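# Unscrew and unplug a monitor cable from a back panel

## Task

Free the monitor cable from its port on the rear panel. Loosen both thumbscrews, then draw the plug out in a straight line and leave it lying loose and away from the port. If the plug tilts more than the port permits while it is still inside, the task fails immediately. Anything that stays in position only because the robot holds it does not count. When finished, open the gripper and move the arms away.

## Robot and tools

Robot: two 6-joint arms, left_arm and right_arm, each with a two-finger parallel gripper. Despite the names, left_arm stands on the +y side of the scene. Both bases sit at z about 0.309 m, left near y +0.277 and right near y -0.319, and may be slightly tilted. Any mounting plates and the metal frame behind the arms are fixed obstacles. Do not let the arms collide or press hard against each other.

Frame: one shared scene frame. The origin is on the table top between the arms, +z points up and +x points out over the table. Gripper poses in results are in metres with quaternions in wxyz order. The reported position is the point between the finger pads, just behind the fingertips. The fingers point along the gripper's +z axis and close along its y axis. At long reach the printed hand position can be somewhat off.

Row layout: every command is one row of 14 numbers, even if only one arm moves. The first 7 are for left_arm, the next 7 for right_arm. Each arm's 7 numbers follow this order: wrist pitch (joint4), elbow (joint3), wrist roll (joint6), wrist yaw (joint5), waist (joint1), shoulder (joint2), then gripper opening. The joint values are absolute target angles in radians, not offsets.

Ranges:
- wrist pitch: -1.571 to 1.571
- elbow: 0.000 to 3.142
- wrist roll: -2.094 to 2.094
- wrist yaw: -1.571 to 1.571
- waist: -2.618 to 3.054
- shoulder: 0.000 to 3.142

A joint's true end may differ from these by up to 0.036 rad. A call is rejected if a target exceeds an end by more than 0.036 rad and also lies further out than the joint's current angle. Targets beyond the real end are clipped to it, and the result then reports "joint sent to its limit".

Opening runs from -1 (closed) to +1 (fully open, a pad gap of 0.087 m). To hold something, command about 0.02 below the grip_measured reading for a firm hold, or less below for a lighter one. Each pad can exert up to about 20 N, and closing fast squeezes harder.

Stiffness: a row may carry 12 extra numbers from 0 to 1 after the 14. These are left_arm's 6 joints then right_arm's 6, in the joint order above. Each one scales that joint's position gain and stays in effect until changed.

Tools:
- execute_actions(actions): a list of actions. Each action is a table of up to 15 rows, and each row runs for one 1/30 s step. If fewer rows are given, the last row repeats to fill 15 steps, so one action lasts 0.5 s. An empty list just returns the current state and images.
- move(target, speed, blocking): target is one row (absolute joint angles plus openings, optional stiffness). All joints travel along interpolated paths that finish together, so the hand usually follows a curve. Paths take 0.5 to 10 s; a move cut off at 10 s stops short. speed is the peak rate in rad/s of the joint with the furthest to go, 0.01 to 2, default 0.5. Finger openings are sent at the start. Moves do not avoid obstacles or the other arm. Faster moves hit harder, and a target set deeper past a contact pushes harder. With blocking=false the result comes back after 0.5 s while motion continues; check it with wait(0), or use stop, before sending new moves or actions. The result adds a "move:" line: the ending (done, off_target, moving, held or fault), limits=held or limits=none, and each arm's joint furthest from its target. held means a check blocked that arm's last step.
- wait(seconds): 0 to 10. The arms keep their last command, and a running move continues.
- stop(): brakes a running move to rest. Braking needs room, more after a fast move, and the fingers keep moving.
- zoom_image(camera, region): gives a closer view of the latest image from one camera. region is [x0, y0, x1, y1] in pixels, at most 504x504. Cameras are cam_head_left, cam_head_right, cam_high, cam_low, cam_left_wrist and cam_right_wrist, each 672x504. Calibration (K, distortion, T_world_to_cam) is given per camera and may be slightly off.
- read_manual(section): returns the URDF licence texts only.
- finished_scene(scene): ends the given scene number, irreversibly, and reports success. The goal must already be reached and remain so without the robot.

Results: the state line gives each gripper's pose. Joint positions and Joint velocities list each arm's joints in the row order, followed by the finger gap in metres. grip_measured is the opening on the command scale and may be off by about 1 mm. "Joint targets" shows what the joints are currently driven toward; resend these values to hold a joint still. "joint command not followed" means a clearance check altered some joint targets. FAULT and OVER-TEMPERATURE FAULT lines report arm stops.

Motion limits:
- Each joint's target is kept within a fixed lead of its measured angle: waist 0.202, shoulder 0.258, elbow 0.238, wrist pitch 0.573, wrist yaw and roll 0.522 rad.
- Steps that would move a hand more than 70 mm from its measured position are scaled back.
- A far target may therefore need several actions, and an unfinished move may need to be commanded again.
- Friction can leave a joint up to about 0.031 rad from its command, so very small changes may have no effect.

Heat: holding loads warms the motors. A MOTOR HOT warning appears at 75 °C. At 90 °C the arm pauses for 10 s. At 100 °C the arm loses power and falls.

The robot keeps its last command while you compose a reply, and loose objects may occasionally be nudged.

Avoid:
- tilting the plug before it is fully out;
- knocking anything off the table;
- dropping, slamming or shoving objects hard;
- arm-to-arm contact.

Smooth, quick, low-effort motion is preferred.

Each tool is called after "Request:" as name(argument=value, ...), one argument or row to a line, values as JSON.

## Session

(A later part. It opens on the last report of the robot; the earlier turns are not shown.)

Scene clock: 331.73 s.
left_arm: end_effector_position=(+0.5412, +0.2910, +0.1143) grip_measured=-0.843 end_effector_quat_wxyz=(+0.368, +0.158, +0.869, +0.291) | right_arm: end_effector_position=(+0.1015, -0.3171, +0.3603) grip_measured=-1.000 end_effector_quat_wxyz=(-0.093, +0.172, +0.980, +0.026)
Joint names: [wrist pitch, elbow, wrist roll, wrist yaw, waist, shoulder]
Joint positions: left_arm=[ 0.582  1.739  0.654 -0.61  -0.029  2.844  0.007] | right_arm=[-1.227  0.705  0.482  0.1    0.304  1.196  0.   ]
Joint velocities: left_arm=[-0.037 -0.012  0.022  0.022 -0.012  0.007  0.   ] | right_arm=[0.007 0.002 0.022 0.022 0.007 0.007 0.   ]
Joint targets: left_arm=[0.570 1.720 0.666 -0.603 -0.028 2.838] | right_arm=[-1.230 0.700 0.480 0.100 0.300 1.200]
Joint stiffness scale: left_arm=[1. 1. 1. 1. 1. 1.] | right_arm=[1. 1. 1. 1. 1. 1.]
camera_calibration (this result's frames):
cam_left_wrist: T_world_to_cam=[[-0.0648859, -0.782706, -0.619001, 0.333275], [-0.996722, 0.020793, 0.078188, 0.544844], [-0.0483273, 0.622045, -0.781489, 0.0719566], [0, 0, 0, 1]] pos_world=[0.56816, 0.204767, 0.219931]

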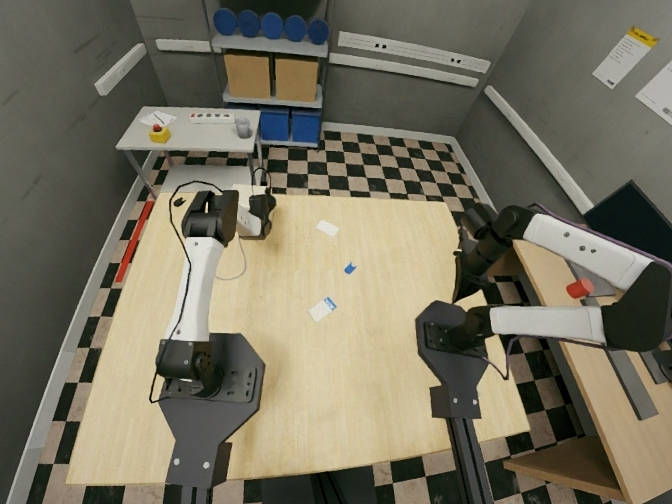

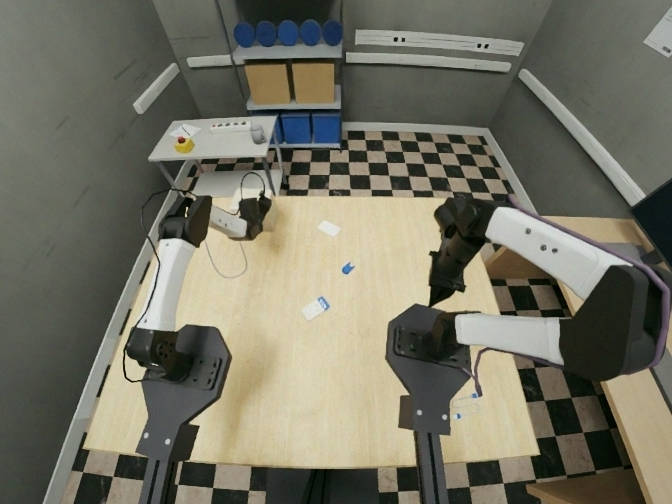

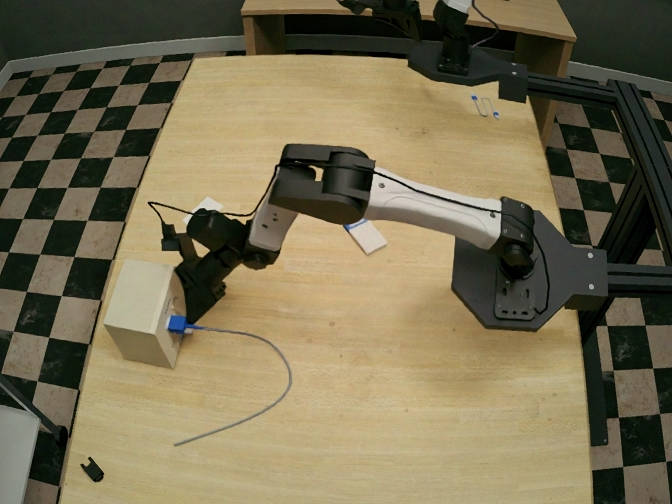

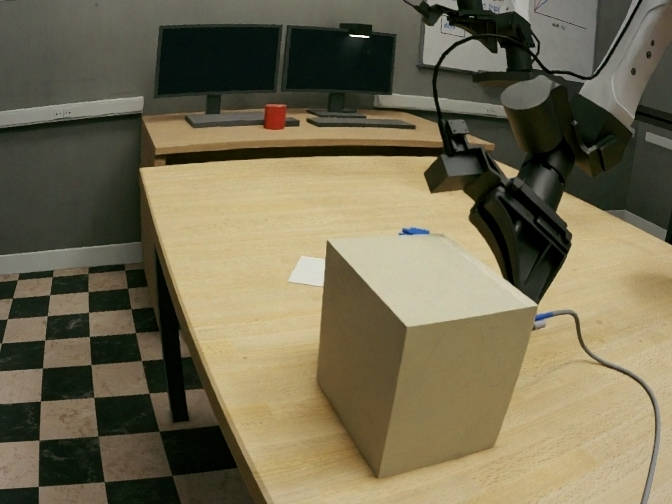

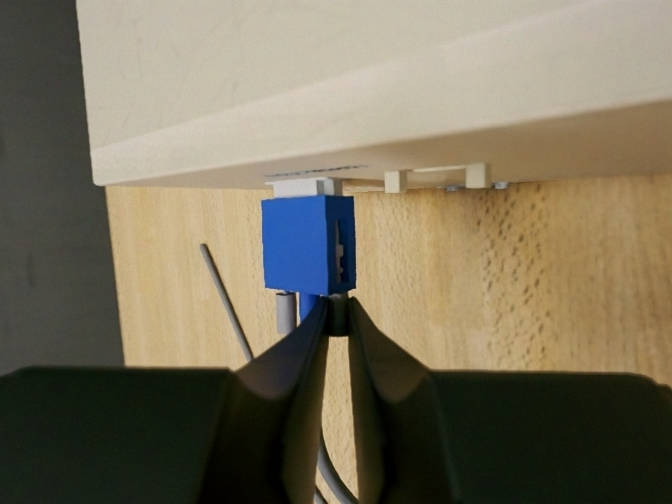

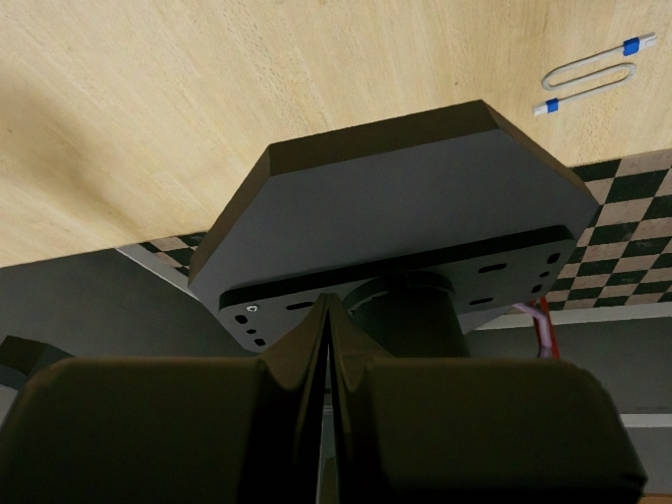

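Request:
execute_actions(
  actions=[
    [[0.585,1.739,0.66,-0.61,-0.03,2.844,-0.8,-1.23,0.7,0.48,0.1,0.3,1.2,-1],[0.585,1.739,0.66,-0.61,-0.03,2.844,-0.8,-1.23,0.7,0.48,0.1,0.3,1.2,-1],[0.585,1.739,0.66,-0.61,-0.03,2.844,-0.8,-1.23,0.7,0.48,0.1,0.3,1.2,-1],[0.588,1.739,0.678,-0.625,-0.041,2.835,-0.8,-1.23,0.7,0.48,0.1,0.3,1.2,-1]],
    [[0.575,1.725,0.668,-0.606,-0.03,2.842,-0.83,-1.23,0.7,0.48,0.1,0.3,1.2,-1],[0.575,1.725,0.668,-0.606,-0.03,2.842,-0.83,-1.23,0.7,0.48,0.1,0.3,1.2,-1],[0.575,1.725,0.668,-0.606,-0.03,2.842,-0.85,-1.23,0.7,0.48,0.1,0.3,1.2,-1],[0.57,1.72,0.666,-0.603,-0.028,2.838,-0.9,-1.23,0.7,0.48,0.1,0.3,1.2,-1]],
    [[0.486,1.692,0.558,-0.505,0.005,2.78,-0.9,-1.23,0.7,0.48,0.1,0.3,1.2,-1]],
    [[0.413,1.676,0.4625,-0.397,0.038,2.734,-0.9,-1.23,0.7,0.48,0.1,0.3,1.2,-1]],
    [[0.35,1.678,0.378,-0.2835,0.074,2.70,-0.9,-1.23,0.7,0.48,0.1,0.3,1.2,-1]],
    [[0.291,1.703,0.305,-0.164,0.113,2.68,-0.9,-1.23,0.7,0.48,0.1,0.3,1.2,-1]],
    [[0.309,1.705,0.313,-0.185,0.098,2.70,-0.8,-1.23,0.7,0.48,0.1,0.3,1.2,-1],[0.309,1.705,0.313,-0.185,0.098,2.70,-0.8,-1.23,0.7,0.48,0.1,0.3,1.2,-1],[0.309,1.705,0.313,-0.185,0.098,2.70,-0.8,-1.23,0.7,0.48,0.1,0.3,1.2,-1],[0.387,1.708,0.416,-0.349,0.042,2.736,-0.8,-1.23,0.7,0.48,0.1,0.3,1.2,-1]],
    [[0.482,1.724,0.537,-0.499,-0.005,2.784,-0.8,-1.23,0.7,0.48,0.1,0.3,1.2,-1]],
    [[0.588,1.75,0.678,-0.627,-0.042,2.82,-0.8,-1.23,0.7,0.48,0.1,0.3,1.2,-1],[0.588,1.75,0.678,-0.627,-0.042,2.82,-0.8,-1.23,0.7,0.48,0.1,0.3,1.2,-1],[0.588,1.75,0.678,-0.627,-0.042,2.84,-0.8,-1.23,0.7,0.48,0.1,0.3,1.2,-1],[0.588,1.75,0.678,-0.627,-0.042,2.857,-0.8,-1.23,0.7,0.48,0.1,0.3,1.2,-1]],
    [[0.575,1.725,0.668,-0.606,-0.03,2.842,-0.83,-1.23,0.7,0.48,0.1,0.3,1.2,-1],[0.575,1.725,0.668,-0.606,-0.03,2.842,-0.83,-1.23,0.7,0.48,0.1,0.3,1.2,-1],[0.575,1.725,0.668,-0.606,-0.03,2.842,-0.85,-1.23,0.7,0.48,0.1,0.3,1.2,-1],[0.57,1.72,0.666,-0.603,-0.028,2.838,-0.9,-1.23,0.7,0.48,0.1,0.3,1.2,-1]],
  ],
)

Scene clock: 337.93 s.
left_arm: end_effector_position=(+0.5408, +0.2908, +0.1151) grip_measured=-0.843 end_effector_quat_wxyz=(+0.366, +0.160, +0.869, +0.291) | right_arm: end_effector_position=(+0.1015, -0.3171, +0.3603) grip_measured=-1.000 end_effector_quat_wxyz=(-0.093, +0.172, +0.980, +0.026)
Joint names: [wrist pitch, elbow, wrist roll, wrist yaw, waist, shoulder]
Joint positions: left_arm=[ 0.578  1.736  0.656 -0.61  -0.03   2.84   0.007] | right_arm=[-1.227  0.705  0.482  0.1    0.304  1.196  0.   ]
Joint velocities: left_arm=[-0.022 -0.012 -0.022  0.022 -0.007  0.002 -0.001] | right_arm=[ 0.007 -0.002 -0.007  0.051 -0.002 -0.002  0.   ]
Joint targets: left_arm=[0.570 1.720 0.666 -0.603 -0.028 2.838] | right_arm=[-1.230 0.700 0.480 0.100 0.300 1.200]
Joint stiffness scale: left_arm=[1. 1. 1. 1. 1. 1.] | right_arm=[1. 1. 1. 1. 1. 1.]
camera_calibration (this result's frames):
cam_left_wrist: T_world_to_cam=[[-0.0687569, -0.781385, -0.620249, 0.335455], [-0.996387, 0.0227213, 0.081829, 0.543153], [-0.0498471, 0.623635, -0.780125, 0.0728354], [0, 0, 0, 1]] pos_world=[0.567887, 0.204356, 0.220441]

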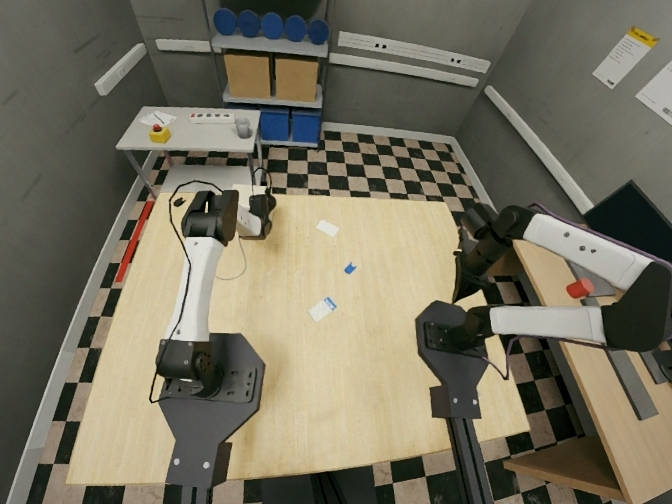

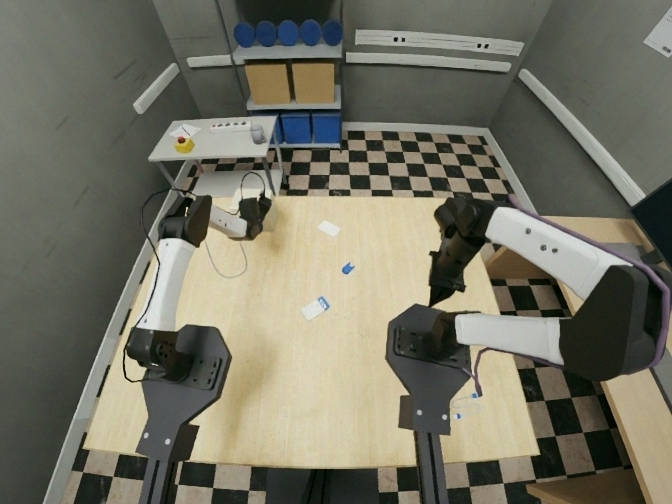

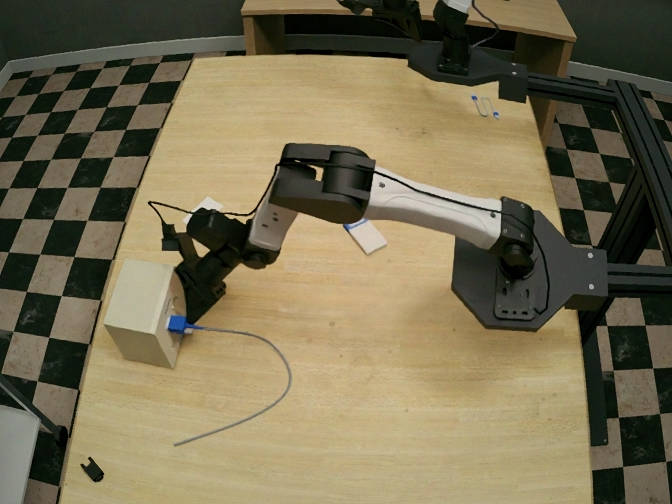

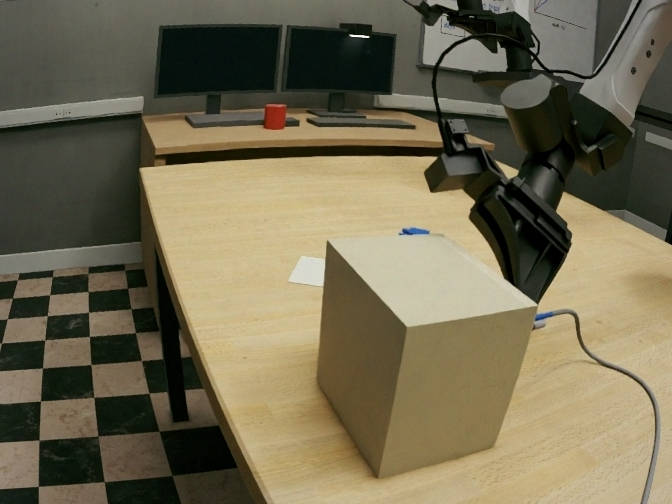

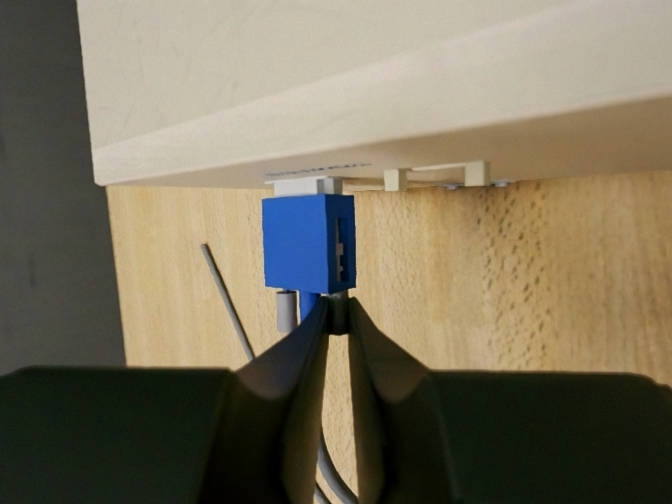

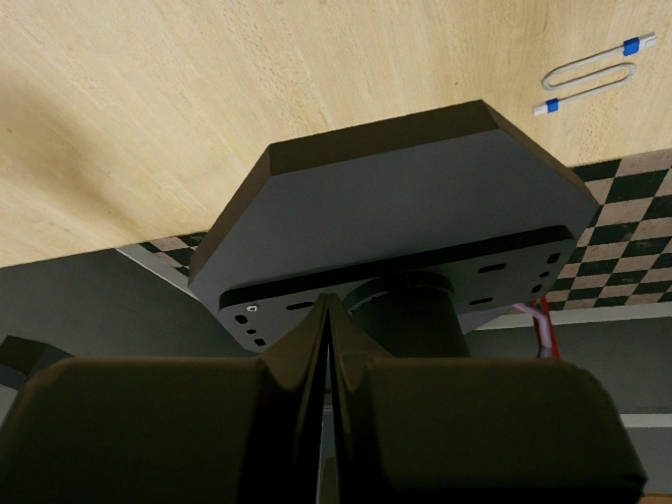

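Request:
execute_actions(
  actions=[
    [[0.486,1.692,0.558,-0.505,0.006,2.782,-0.9,-1.23,0.7,0.48,0.1,0.3,1.2,-1]],
    [[0.413,1.676,0.4625,-0.397,0.039,2.737,-0.9,-1.23,0.7,0.48,0.1,0.3,1.2,-1]],
    [[0.35,1.678,0.378,-0.2835,0.074,2.702,-0.9,-1.23,0.7,0.48,0.1,0.3,1.2,-1]],
    [[0.291,1.703,0.305,-0.164,0.113,2.683,-0.9,-1.23,0.7,0.48,0.1,0.3,1.2,-1]],
    [[0.309,1.705,0.313,-0.185,0.098,2.70,-0.8,-1.23,0.7,0.48,0.1,0.3,1.2,-1],[0.309,1.705,0.313,-0.185,0.098,2.70,-0.8,-1.23,0.7,0.48,0.1,0.3,1.2,-1],[0.309,1.705,0.313,-0.185,0.098,2.70,-0.8,-1.23,0.7,0.48,0.1,0.3,1.2,-1],[0.365,1.705,0.389,-0.31,0.055,2.728,-0.8,-1.23,0.7,0.48,0.1,0.3,1.2,-1]],
    [[0.432,1.716,0.474,-0.424,0.019,2.759,-0.8,-1.23,0.7,0.48,0.1,0.3,1.2,-1]],
    [[0.508,1.731,0.57,-0.534,-0.016,2.803,-0.8,-1.23,0.7,0.48,0.1,0.3,1.2,-1]],
    [[0.594,1.752,0.68,-0.627,-0.043,2.857,-0.8,-1.23,0.7,0.48,0.1,0.3,1.2,-1]],
    [[0.575,1.725,0.668,-0.606,-0.03,2.842,-0.83,-1.23,0.7,0.48,0.1,0.3,1.2,-1],[0.575,1.725,0.668,-0.606,-0.03,2.842,-0.83,-1.23,0.7,0.48,0.1,0.3,1.2,-1],[0.575,1.725,0.668,-0.606,-0.03,2.842,-0.85,-1.23,0.7,0.48,0.1,0.3,1.2,-1],[0.57,1.72,0.666,-0.603,-0.028,2.838,-0.9,-1.23,0.7,0.48,0.1,0.3,1.2,-1]],
  ],
)

Scene clock: 343.23 s.
left_arm: end_effector_position=(+0.5406, +0.2912, +0.1144) grip_measured=-0.845 end_effector_quat_wxyz=(+0.367, +0.159, +0.869, +0.291) | right_arm: end_effector_position=(+0.1015, -0.3171, +0.3603) grip_measured=-1.000 end_effector_quat_wxyz=(-0.093, +0.172, +0.980, +0.026)
Joint names: [wrist pitch, elbow, wrist roll, wrist yaw, waist, shoulder]
Joint positions: left_arm=[ 0.581  1.737  0.655 -0.611 -0.029  2.842  0.007] | right_arm=[-1.227  0.705  0.482  0.1    0.304  1.196  0.   ]
Joint velocities: left_arm=[-0.022 -0.017 -0.066  0.022 -0.022 -0.002 -0.001] | right_arm=[-0.007 -0.012  0.037 -0.081  0.007  0.007  0.   ]
Joint targets: left_arm=[0.570 1.720 0.666 -0.603 -0.028 2.838] | right_arm=[-1.230 0.700 0.480 0.100 0.300 1.200]
Joint stiffness scale: left_arm=[1. 1. 1. 1. 1. 1.] | right_arm=[1. 1. 1. 1. 1. 1.]
camera_calibration (this result's frames):
cam_left_wrist: T_world_to_cam=[[-0.0664345, -0.781633, -0.620191, 0.334154], [-0.996529, 0.0207309, 0.0806203, 0.543867], [-0.0501584, 0.623394, -0.780297, 0.0722753], [0, 0, 0, 1]] pos_world=[0.567804, 0.204855, 0.219789]

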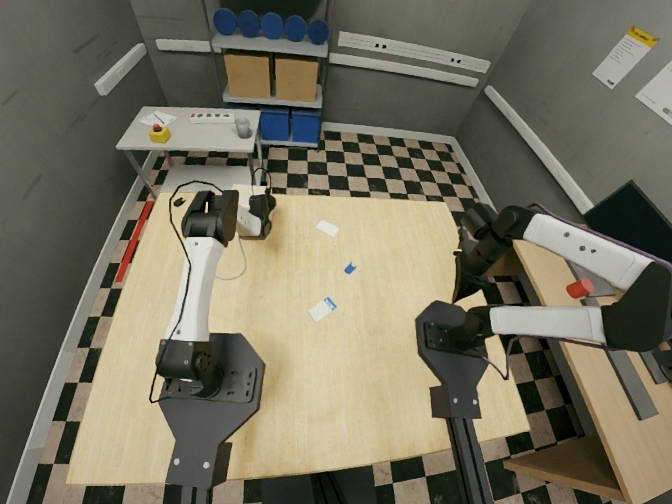

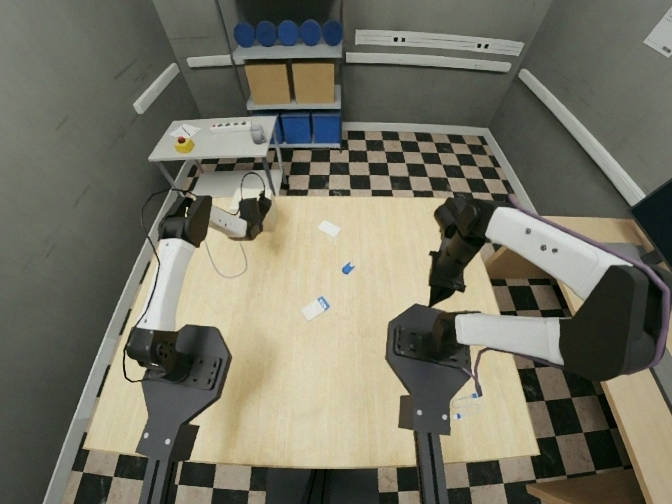

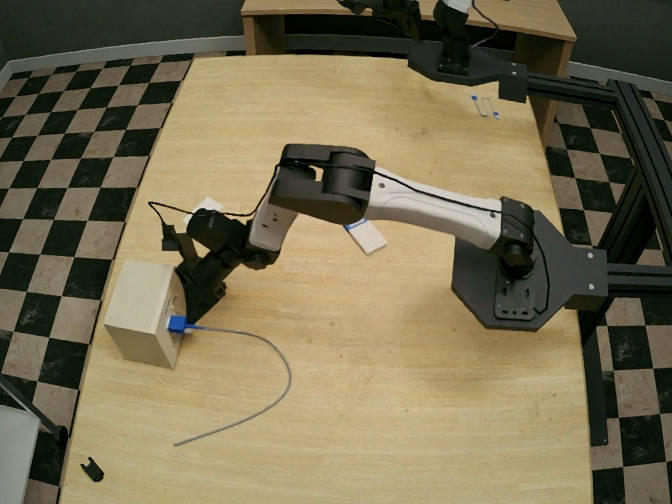

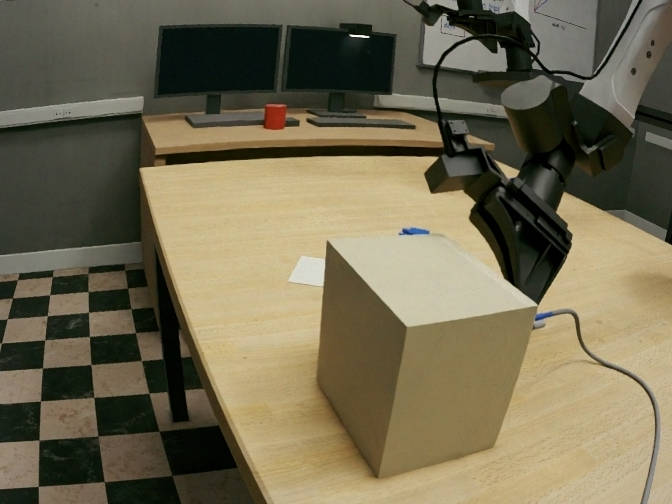

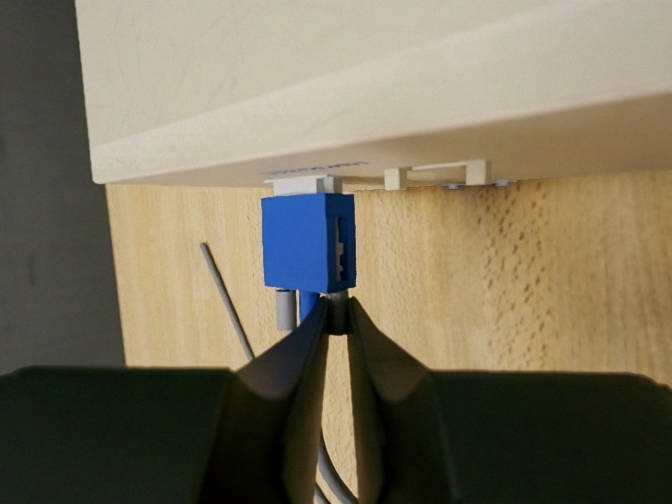

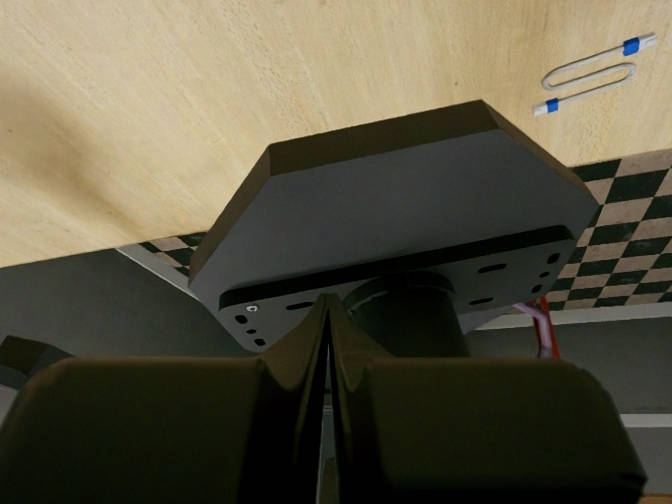

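Request:
execute_actions(
  actions=[
    [[0.486,1.692,0.558,-0.505,0.006,2.782,-0.9,-1.23,0.7,0.48,0.1,0.3,1.2,-1]],
    [[0.413,1.676,0.4625,-0.397,0.039,2.737,-0.9,-1.23,0.7,0.48,0.1,0.3,1.2,-1]],
    [[0.35,1.678,0.378,-0.2835,0.074,2.702,-0.9,-1.23,0.7,0.48,0.1,0.3,1.2,-1]],
    [[0.291,1.703,0.305,-0.164,0.113,2.683,-0.9,-1.23,0.7,0.48,0.1,0.3,1.2,-1]],
    [[0.309,1.705,0.313,-0.185,0.1,2.685,-0.79,-1.23,0.7,0.48,0.1,0.3,1.2,-1],[0.309,1.705,0.313,-0.185,0.1,2.685,-0.79,-1.23,0.7,0.48,0.1,0.3,1.2,-1],[0.309,1.705,0.313,-0.185,0.1,2.685,-0.79,-1.23,0.7,0.48,0.1,0.3,1.2,-1],[0.365,1.705,0.389,-0.31,0.057,2.724,-0.79,-1.23,0.7,0.48,0.1,0.3,1.2,-1]],
    [[0.432,1.716,0.474,-0.424,0.021,2.755,-0.79,-1.23,0.7,0.48,0.1,0.3,1.2,-1]],
    [[0.508,1.731,0.57,-0.534,-0.014,2.798,-0.79,-1.23,0.7,0.48,0.1,0.3,1.2,-1]],
    [[0.59,1.752,0.678,-0.627,-0.041,2.852,-0.79,-1.23,0.7,0.48,0.1,0.3,1.2,-1]],
  ],
)

Scene clock: 347.90 s.
left_arm: end_effector_position=(+0.5414, +0.2904, +0.1156) grip_measured=-0.790 end_effector_quat_wxyz=(+0.367, +0.161, +0.870, +0.289) | right_arm: end_effector_position=(+0.1015, -0.3171, +0.3603) grip_measured=-1.000 end_effector_quat_wxyz=(-0.093, +0.172, +0.980, +0.026)
Joint names: [wrist pitch, elbow, wrist roll, wrist yaw, waist, shoulder]
Joint positions: left_arm=[ 0.575  1.736  0.655 -0.605 -0.03   2.838  0.009] | right_arm=[-1.227  0.705  0.482  0.1    0.304  1.196  0.   ]
Joint velocities: left_arm=[ 0.037  0.007  0.022  0.022 -0.002  0.012 -0.001] | right_arm=[-0.007  0.012  0.051 -0.022  0.002 -0.022  0.   ]
Joint targets: left_arm=[0.590 1.752 0.678 -0.627 -0.041 2.852] | right_arm=[-1.230 0.700 0.480 0.100 0.300 1.200]
Joint stiffness scale: left_arm=[1. 1. 1. 1. 1. 1.] | right_arm=[1. 1. 1. 1. 1. 1.]
camera_calibration (this result's frames):
cam_left_wrist: T_world_to_cam=[[-0.0722076, -0.783086, -0.617707, 0.33753], [-0.996242, 0.0269272, 0.0823203, 0.54244], [-0.0478308, 0.62133, -0.782087, 0.0733761], [0, 0, 0, 1]] pos_world=[0.568283, 0.204118, 0.221228]

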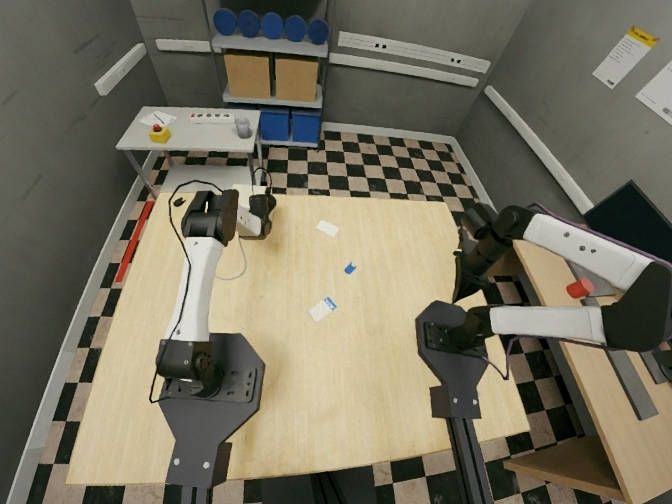

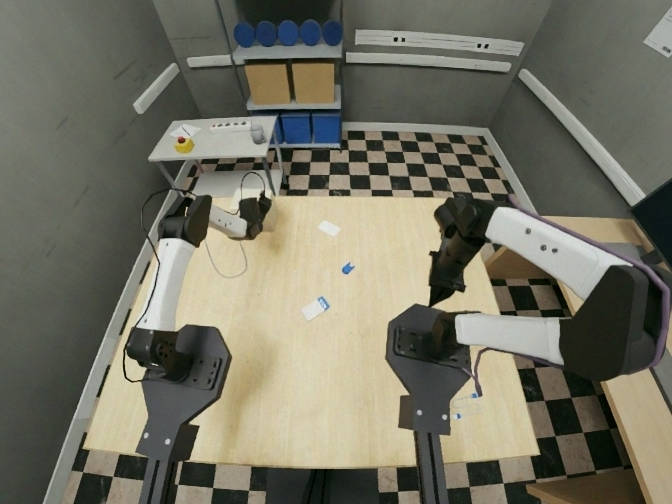

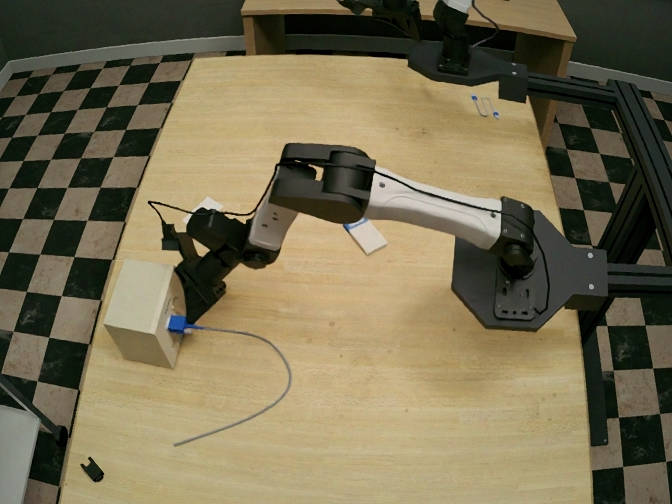

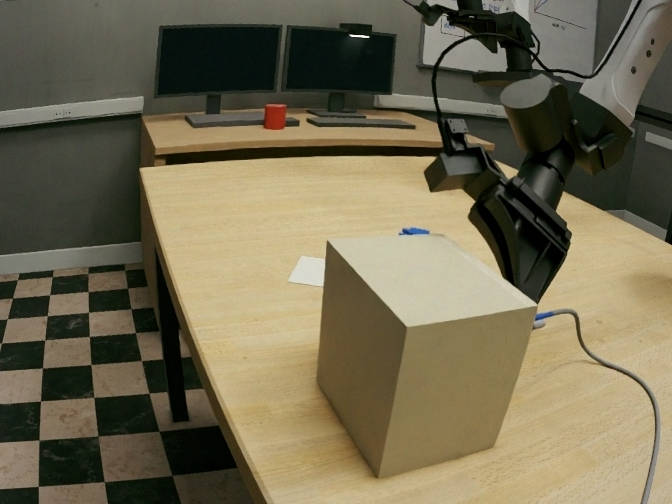

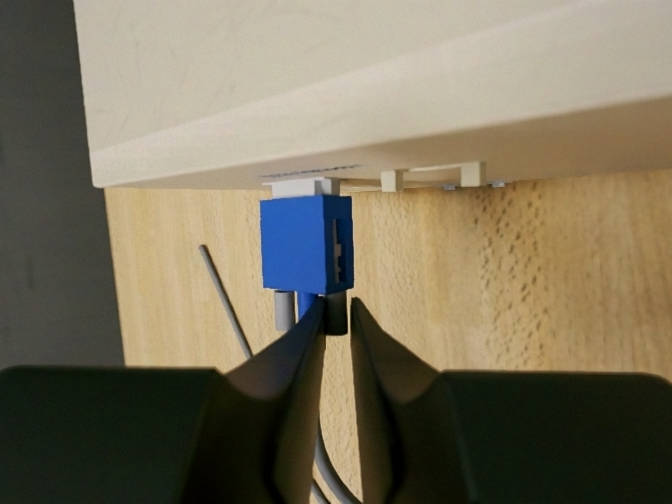

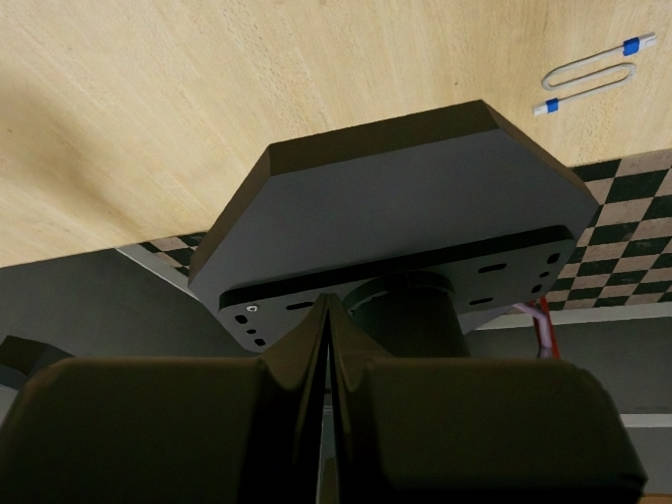

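Request:
execute_actions(
  actions=[
    [[0.59,1.74,0.678,-0.625,-0.046,2.83,-0.8,-1.23,0.7,0.48,0.1,0.3,1.2,-1]],
  ],
)

Scene clock: 348.77 s.
left_arm: end_effector_position=(+0.5414, +0.2902, +0.1158) grip_measured=-0.800 end_effector_quat_wxyz=(+0.367, +0.162, +0.869, +0.289) | right_arm: end_effector_position=(+0.1015, -0.3171, +0.3603) grip_measured=-1.000 end_effector_quat_wxyz=(-0.093, +0.172, +0.980, +0.026)
Joint names: [wrist pitch, elbow, wrist roll, wrist yaw, waist, shoulder]
Joint positions: left_arm=[ 0.575  1.736  0.658 -0.606 -0.031  2.838  0.009] | right_arm=[-1.227  0.705  0.482  0.1    0.304  1.196  0.   ]
Joint velocities: left_arm=[-0.037 -0.002 -0.037  0.007 -0.007 -0.022  0.   ] | right_arm=[-0.037 -0.007  0.022  0.007  0.012  0.007  0.   ]
Joint targets: left_arm=[0.590 1.740 0.678 -0.625 -0.046 2.830] | right_arm=[-1.230 0.700 0.480 0.100 0.300 1.200]
Joint stiffness scale: left_arm=[1. 1. 1. 1. 1. 1.] | right_arm=[1. 1. 1. 1. 1. 1.]
camera_calibration (this result's frames):
cam_left_wrist: T_world_to_cam=[[-0.0730887, -0.781524, -0.619579, 0.337699], [-0.996181, 0.0274515, 0.0828879, 0.542101], [-0.0477705, 0.62327, -0.780546, 0.0727864], [0, 0, 0, 1]] pos_world=[0.568189, 0.203673, 0.221111]

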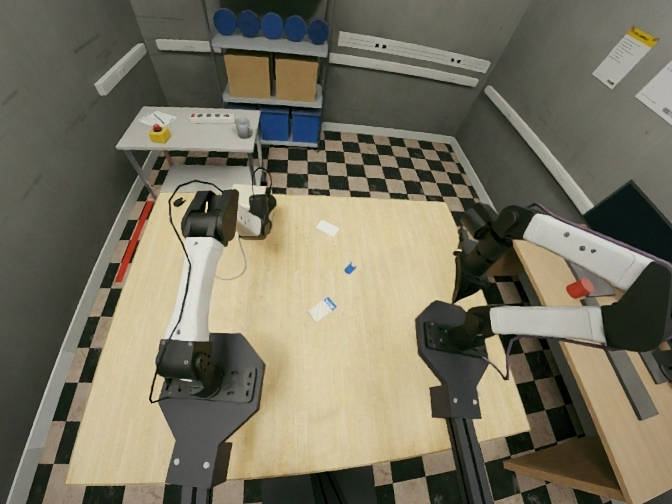

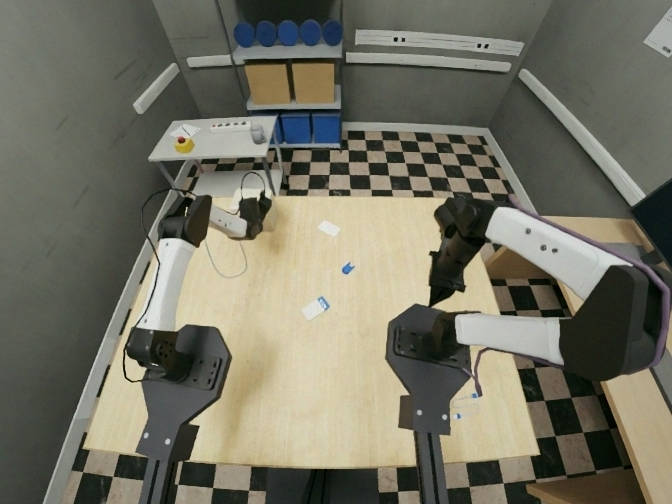

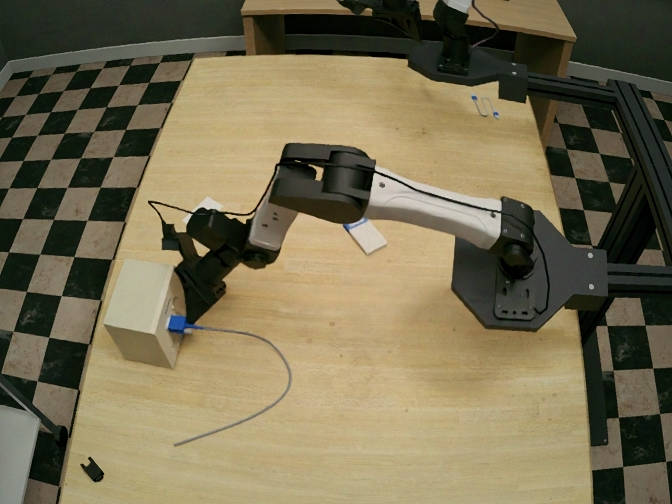

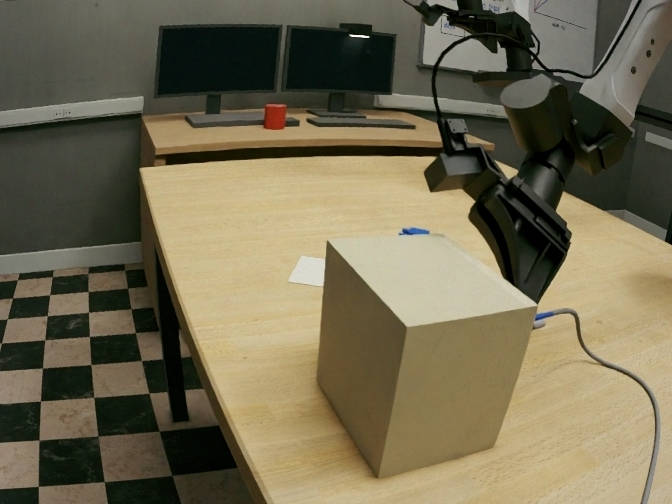

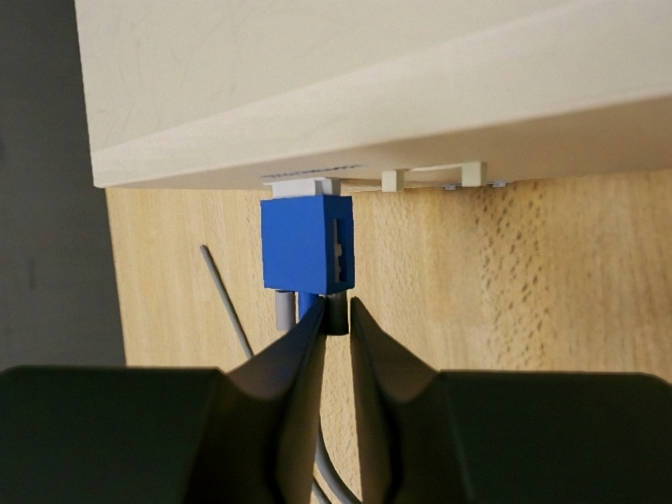

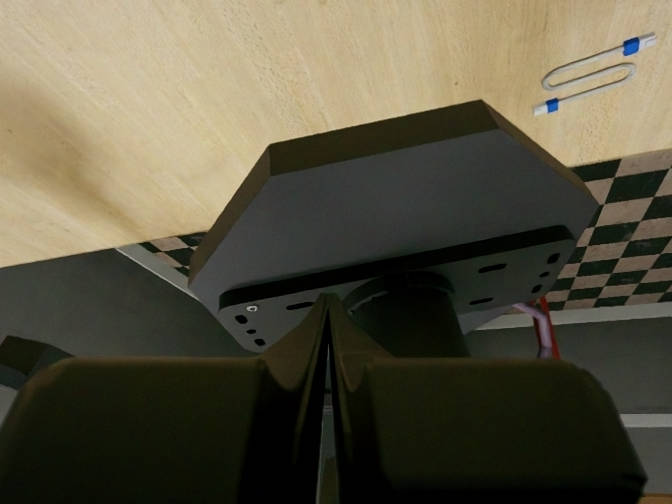

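Request:
execute_actions(
  actions=[
    [[0.575,1.73,0.658,-0.606,-0.028,2.838,-0.83,-1.23,0.7,0.48,0.1,0.3,1.2,-1],[0.575,1.73,0.658,-0.606,-0.028,2.838,-0.83,-1.23,0.7,0.48,0.1,0.3,1.2,-1],[0.575,1.73,0.658,-0.606,-0.028,2.838,-0.85,-1.23,0.7,0.48,0.1,0.3,1.2,-1],[0.57,1.72,0.655,-0.603,-0.026,2.838,-0.9,-1.23,0.7,0.48,0.1,0.3,1.2,-1]],
    [[0.486,1.692,0.558,-0.505,0.006,2.782,-0.9,-1.23,0.7,0.48,0.1,0.3,1.2,-1]],
    [[0.413,1.676,0.4625,-0.397,0.039,2.737,-0.9,-1.23,0.7,0.48,0.1,0.3,1.2,-1]],
    [[0.35,1.678,0.378,-0.2835,0.074,2.702,-0.9,-1.23,0.7,0.48,0.1,0.3,1.2,-1]],
    [[0.291,1.703,0.305,-0.164,0.113,2.683,-0.9,-1.23,0.7,0.48,0.1,0.3,1.2,-1]],
    [[0.309,1.70,0.313,-0.18,0.1,2.68,-0.8,-1.23,0.7,0.48,0.1,0.3,1.2,-1]],
  ],
)

Request:
zoom_image(
  camera="cam_left_wrist",
  region=[230, 160, 430, 360],
)

Scene clock: 352.43 s.
left_arm: end_effector_position=(+0.5417, +0.2930, +0.1165) grip_measured=-0.800 end_effector_quat_wxyz=(+0.376, +0.070, +0.922, +0.060) | right_arm: end_effector_position=(+0.1015, -0.3171, +0.3603) grip_measured=-1.000 end_effector_quat_wxyz=(-0.093, +0.172, +0.980, +0.026)
Joint names: [wrist pitch, elbow, wrist roll, wrist yaw, waist, shoulder]
Joint positions: left_arm=[ 0.318  1.695  0.313 -0.176  0.103  2.69   0.009] | right_arm=[-1.227  0.705  0.482  0.1    0.304  1.196  0.   ]
Joint velocities: left_arm=[ 0.051 -0.012 -0.066 -0.007 -0.027 -0.012 -0.001] | right_arm=[-0.022  0.017 -0.037 -0.007 -0.002 -0.007  0.   ]
Joint targets: left_arm=[0.309 1.700 0.313 -0.180 0.100 2.680] | right_arm=[-1.230 0.700 0.480 0.100 0.300 1.200]
Joint stiffness scale: left_arm=[1. 1. 1. 1. 1. 1.] | right_arm=[1. 1. 1. 1. 1. 1.]
camera_calibration (this result's frames):
cam_left_wrist: T_world_to_cam=[[-0.0884464, -0.983029, -0.16072, 0.354292], [-0.992167, 0.0726544, 0.101619, 0.524707], [-0.0882173, 0.168449, -0.981755, 0.250267], [0, 0, 0, 1]] pos_world=[0.574011, 0.268, 0.249323]

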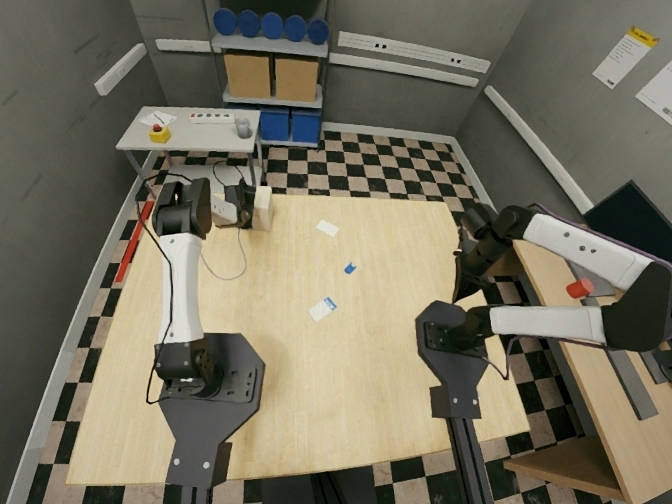

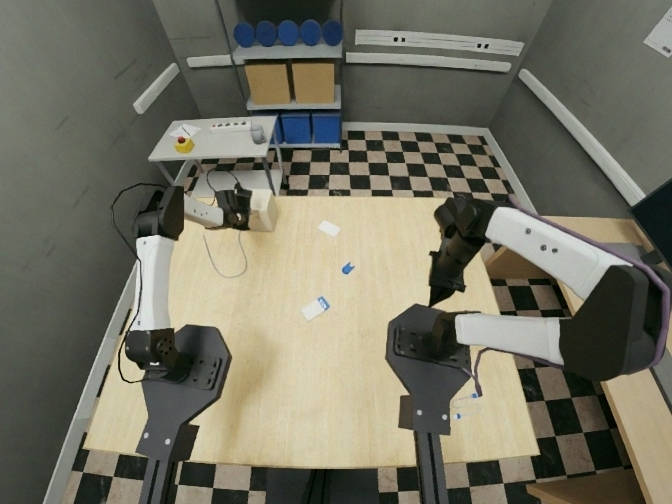

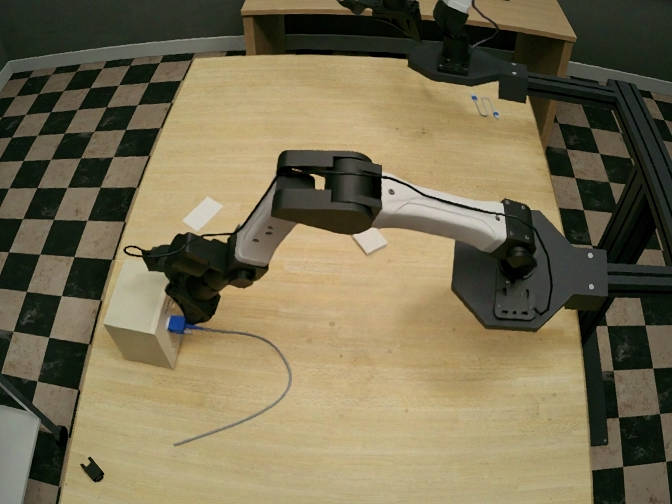

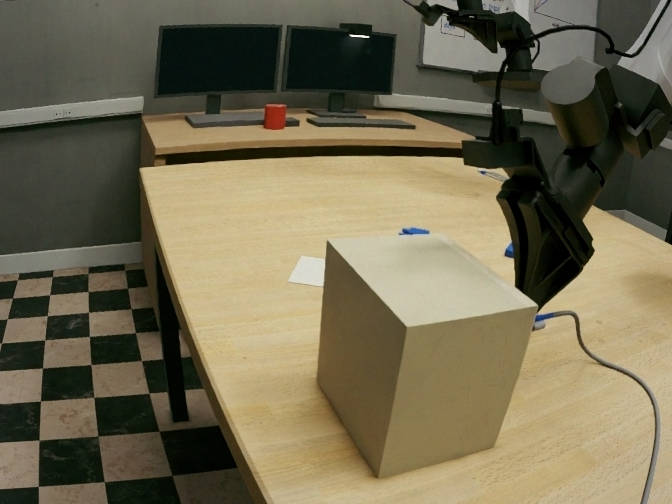

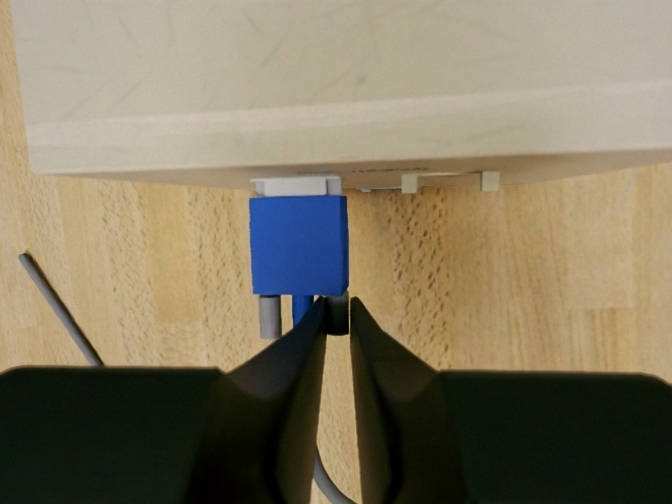

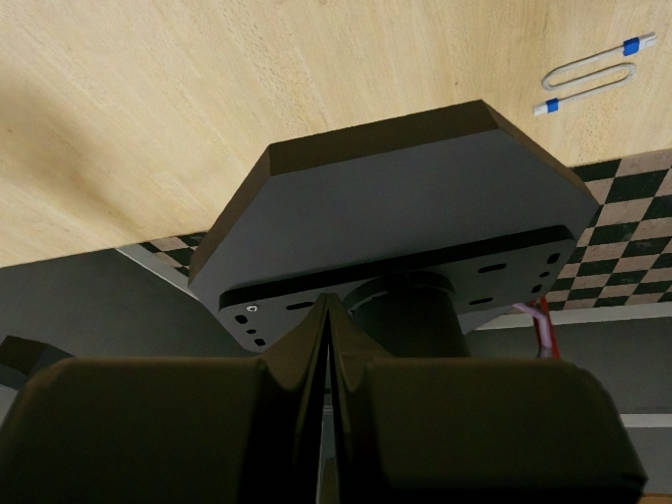

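Region (230, 160, 430, 360) of cam_left_wrist's 672x504 image, scaled by 2.520, with more detail than that image has.

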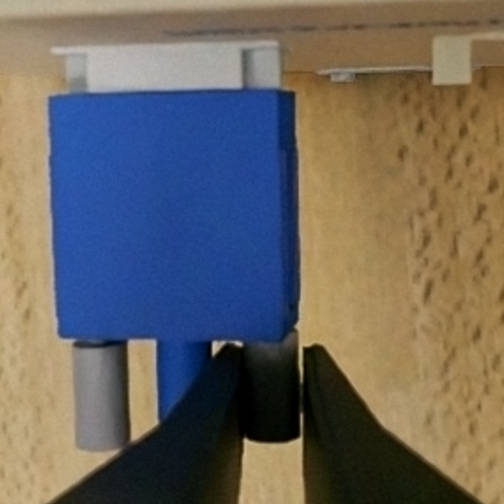

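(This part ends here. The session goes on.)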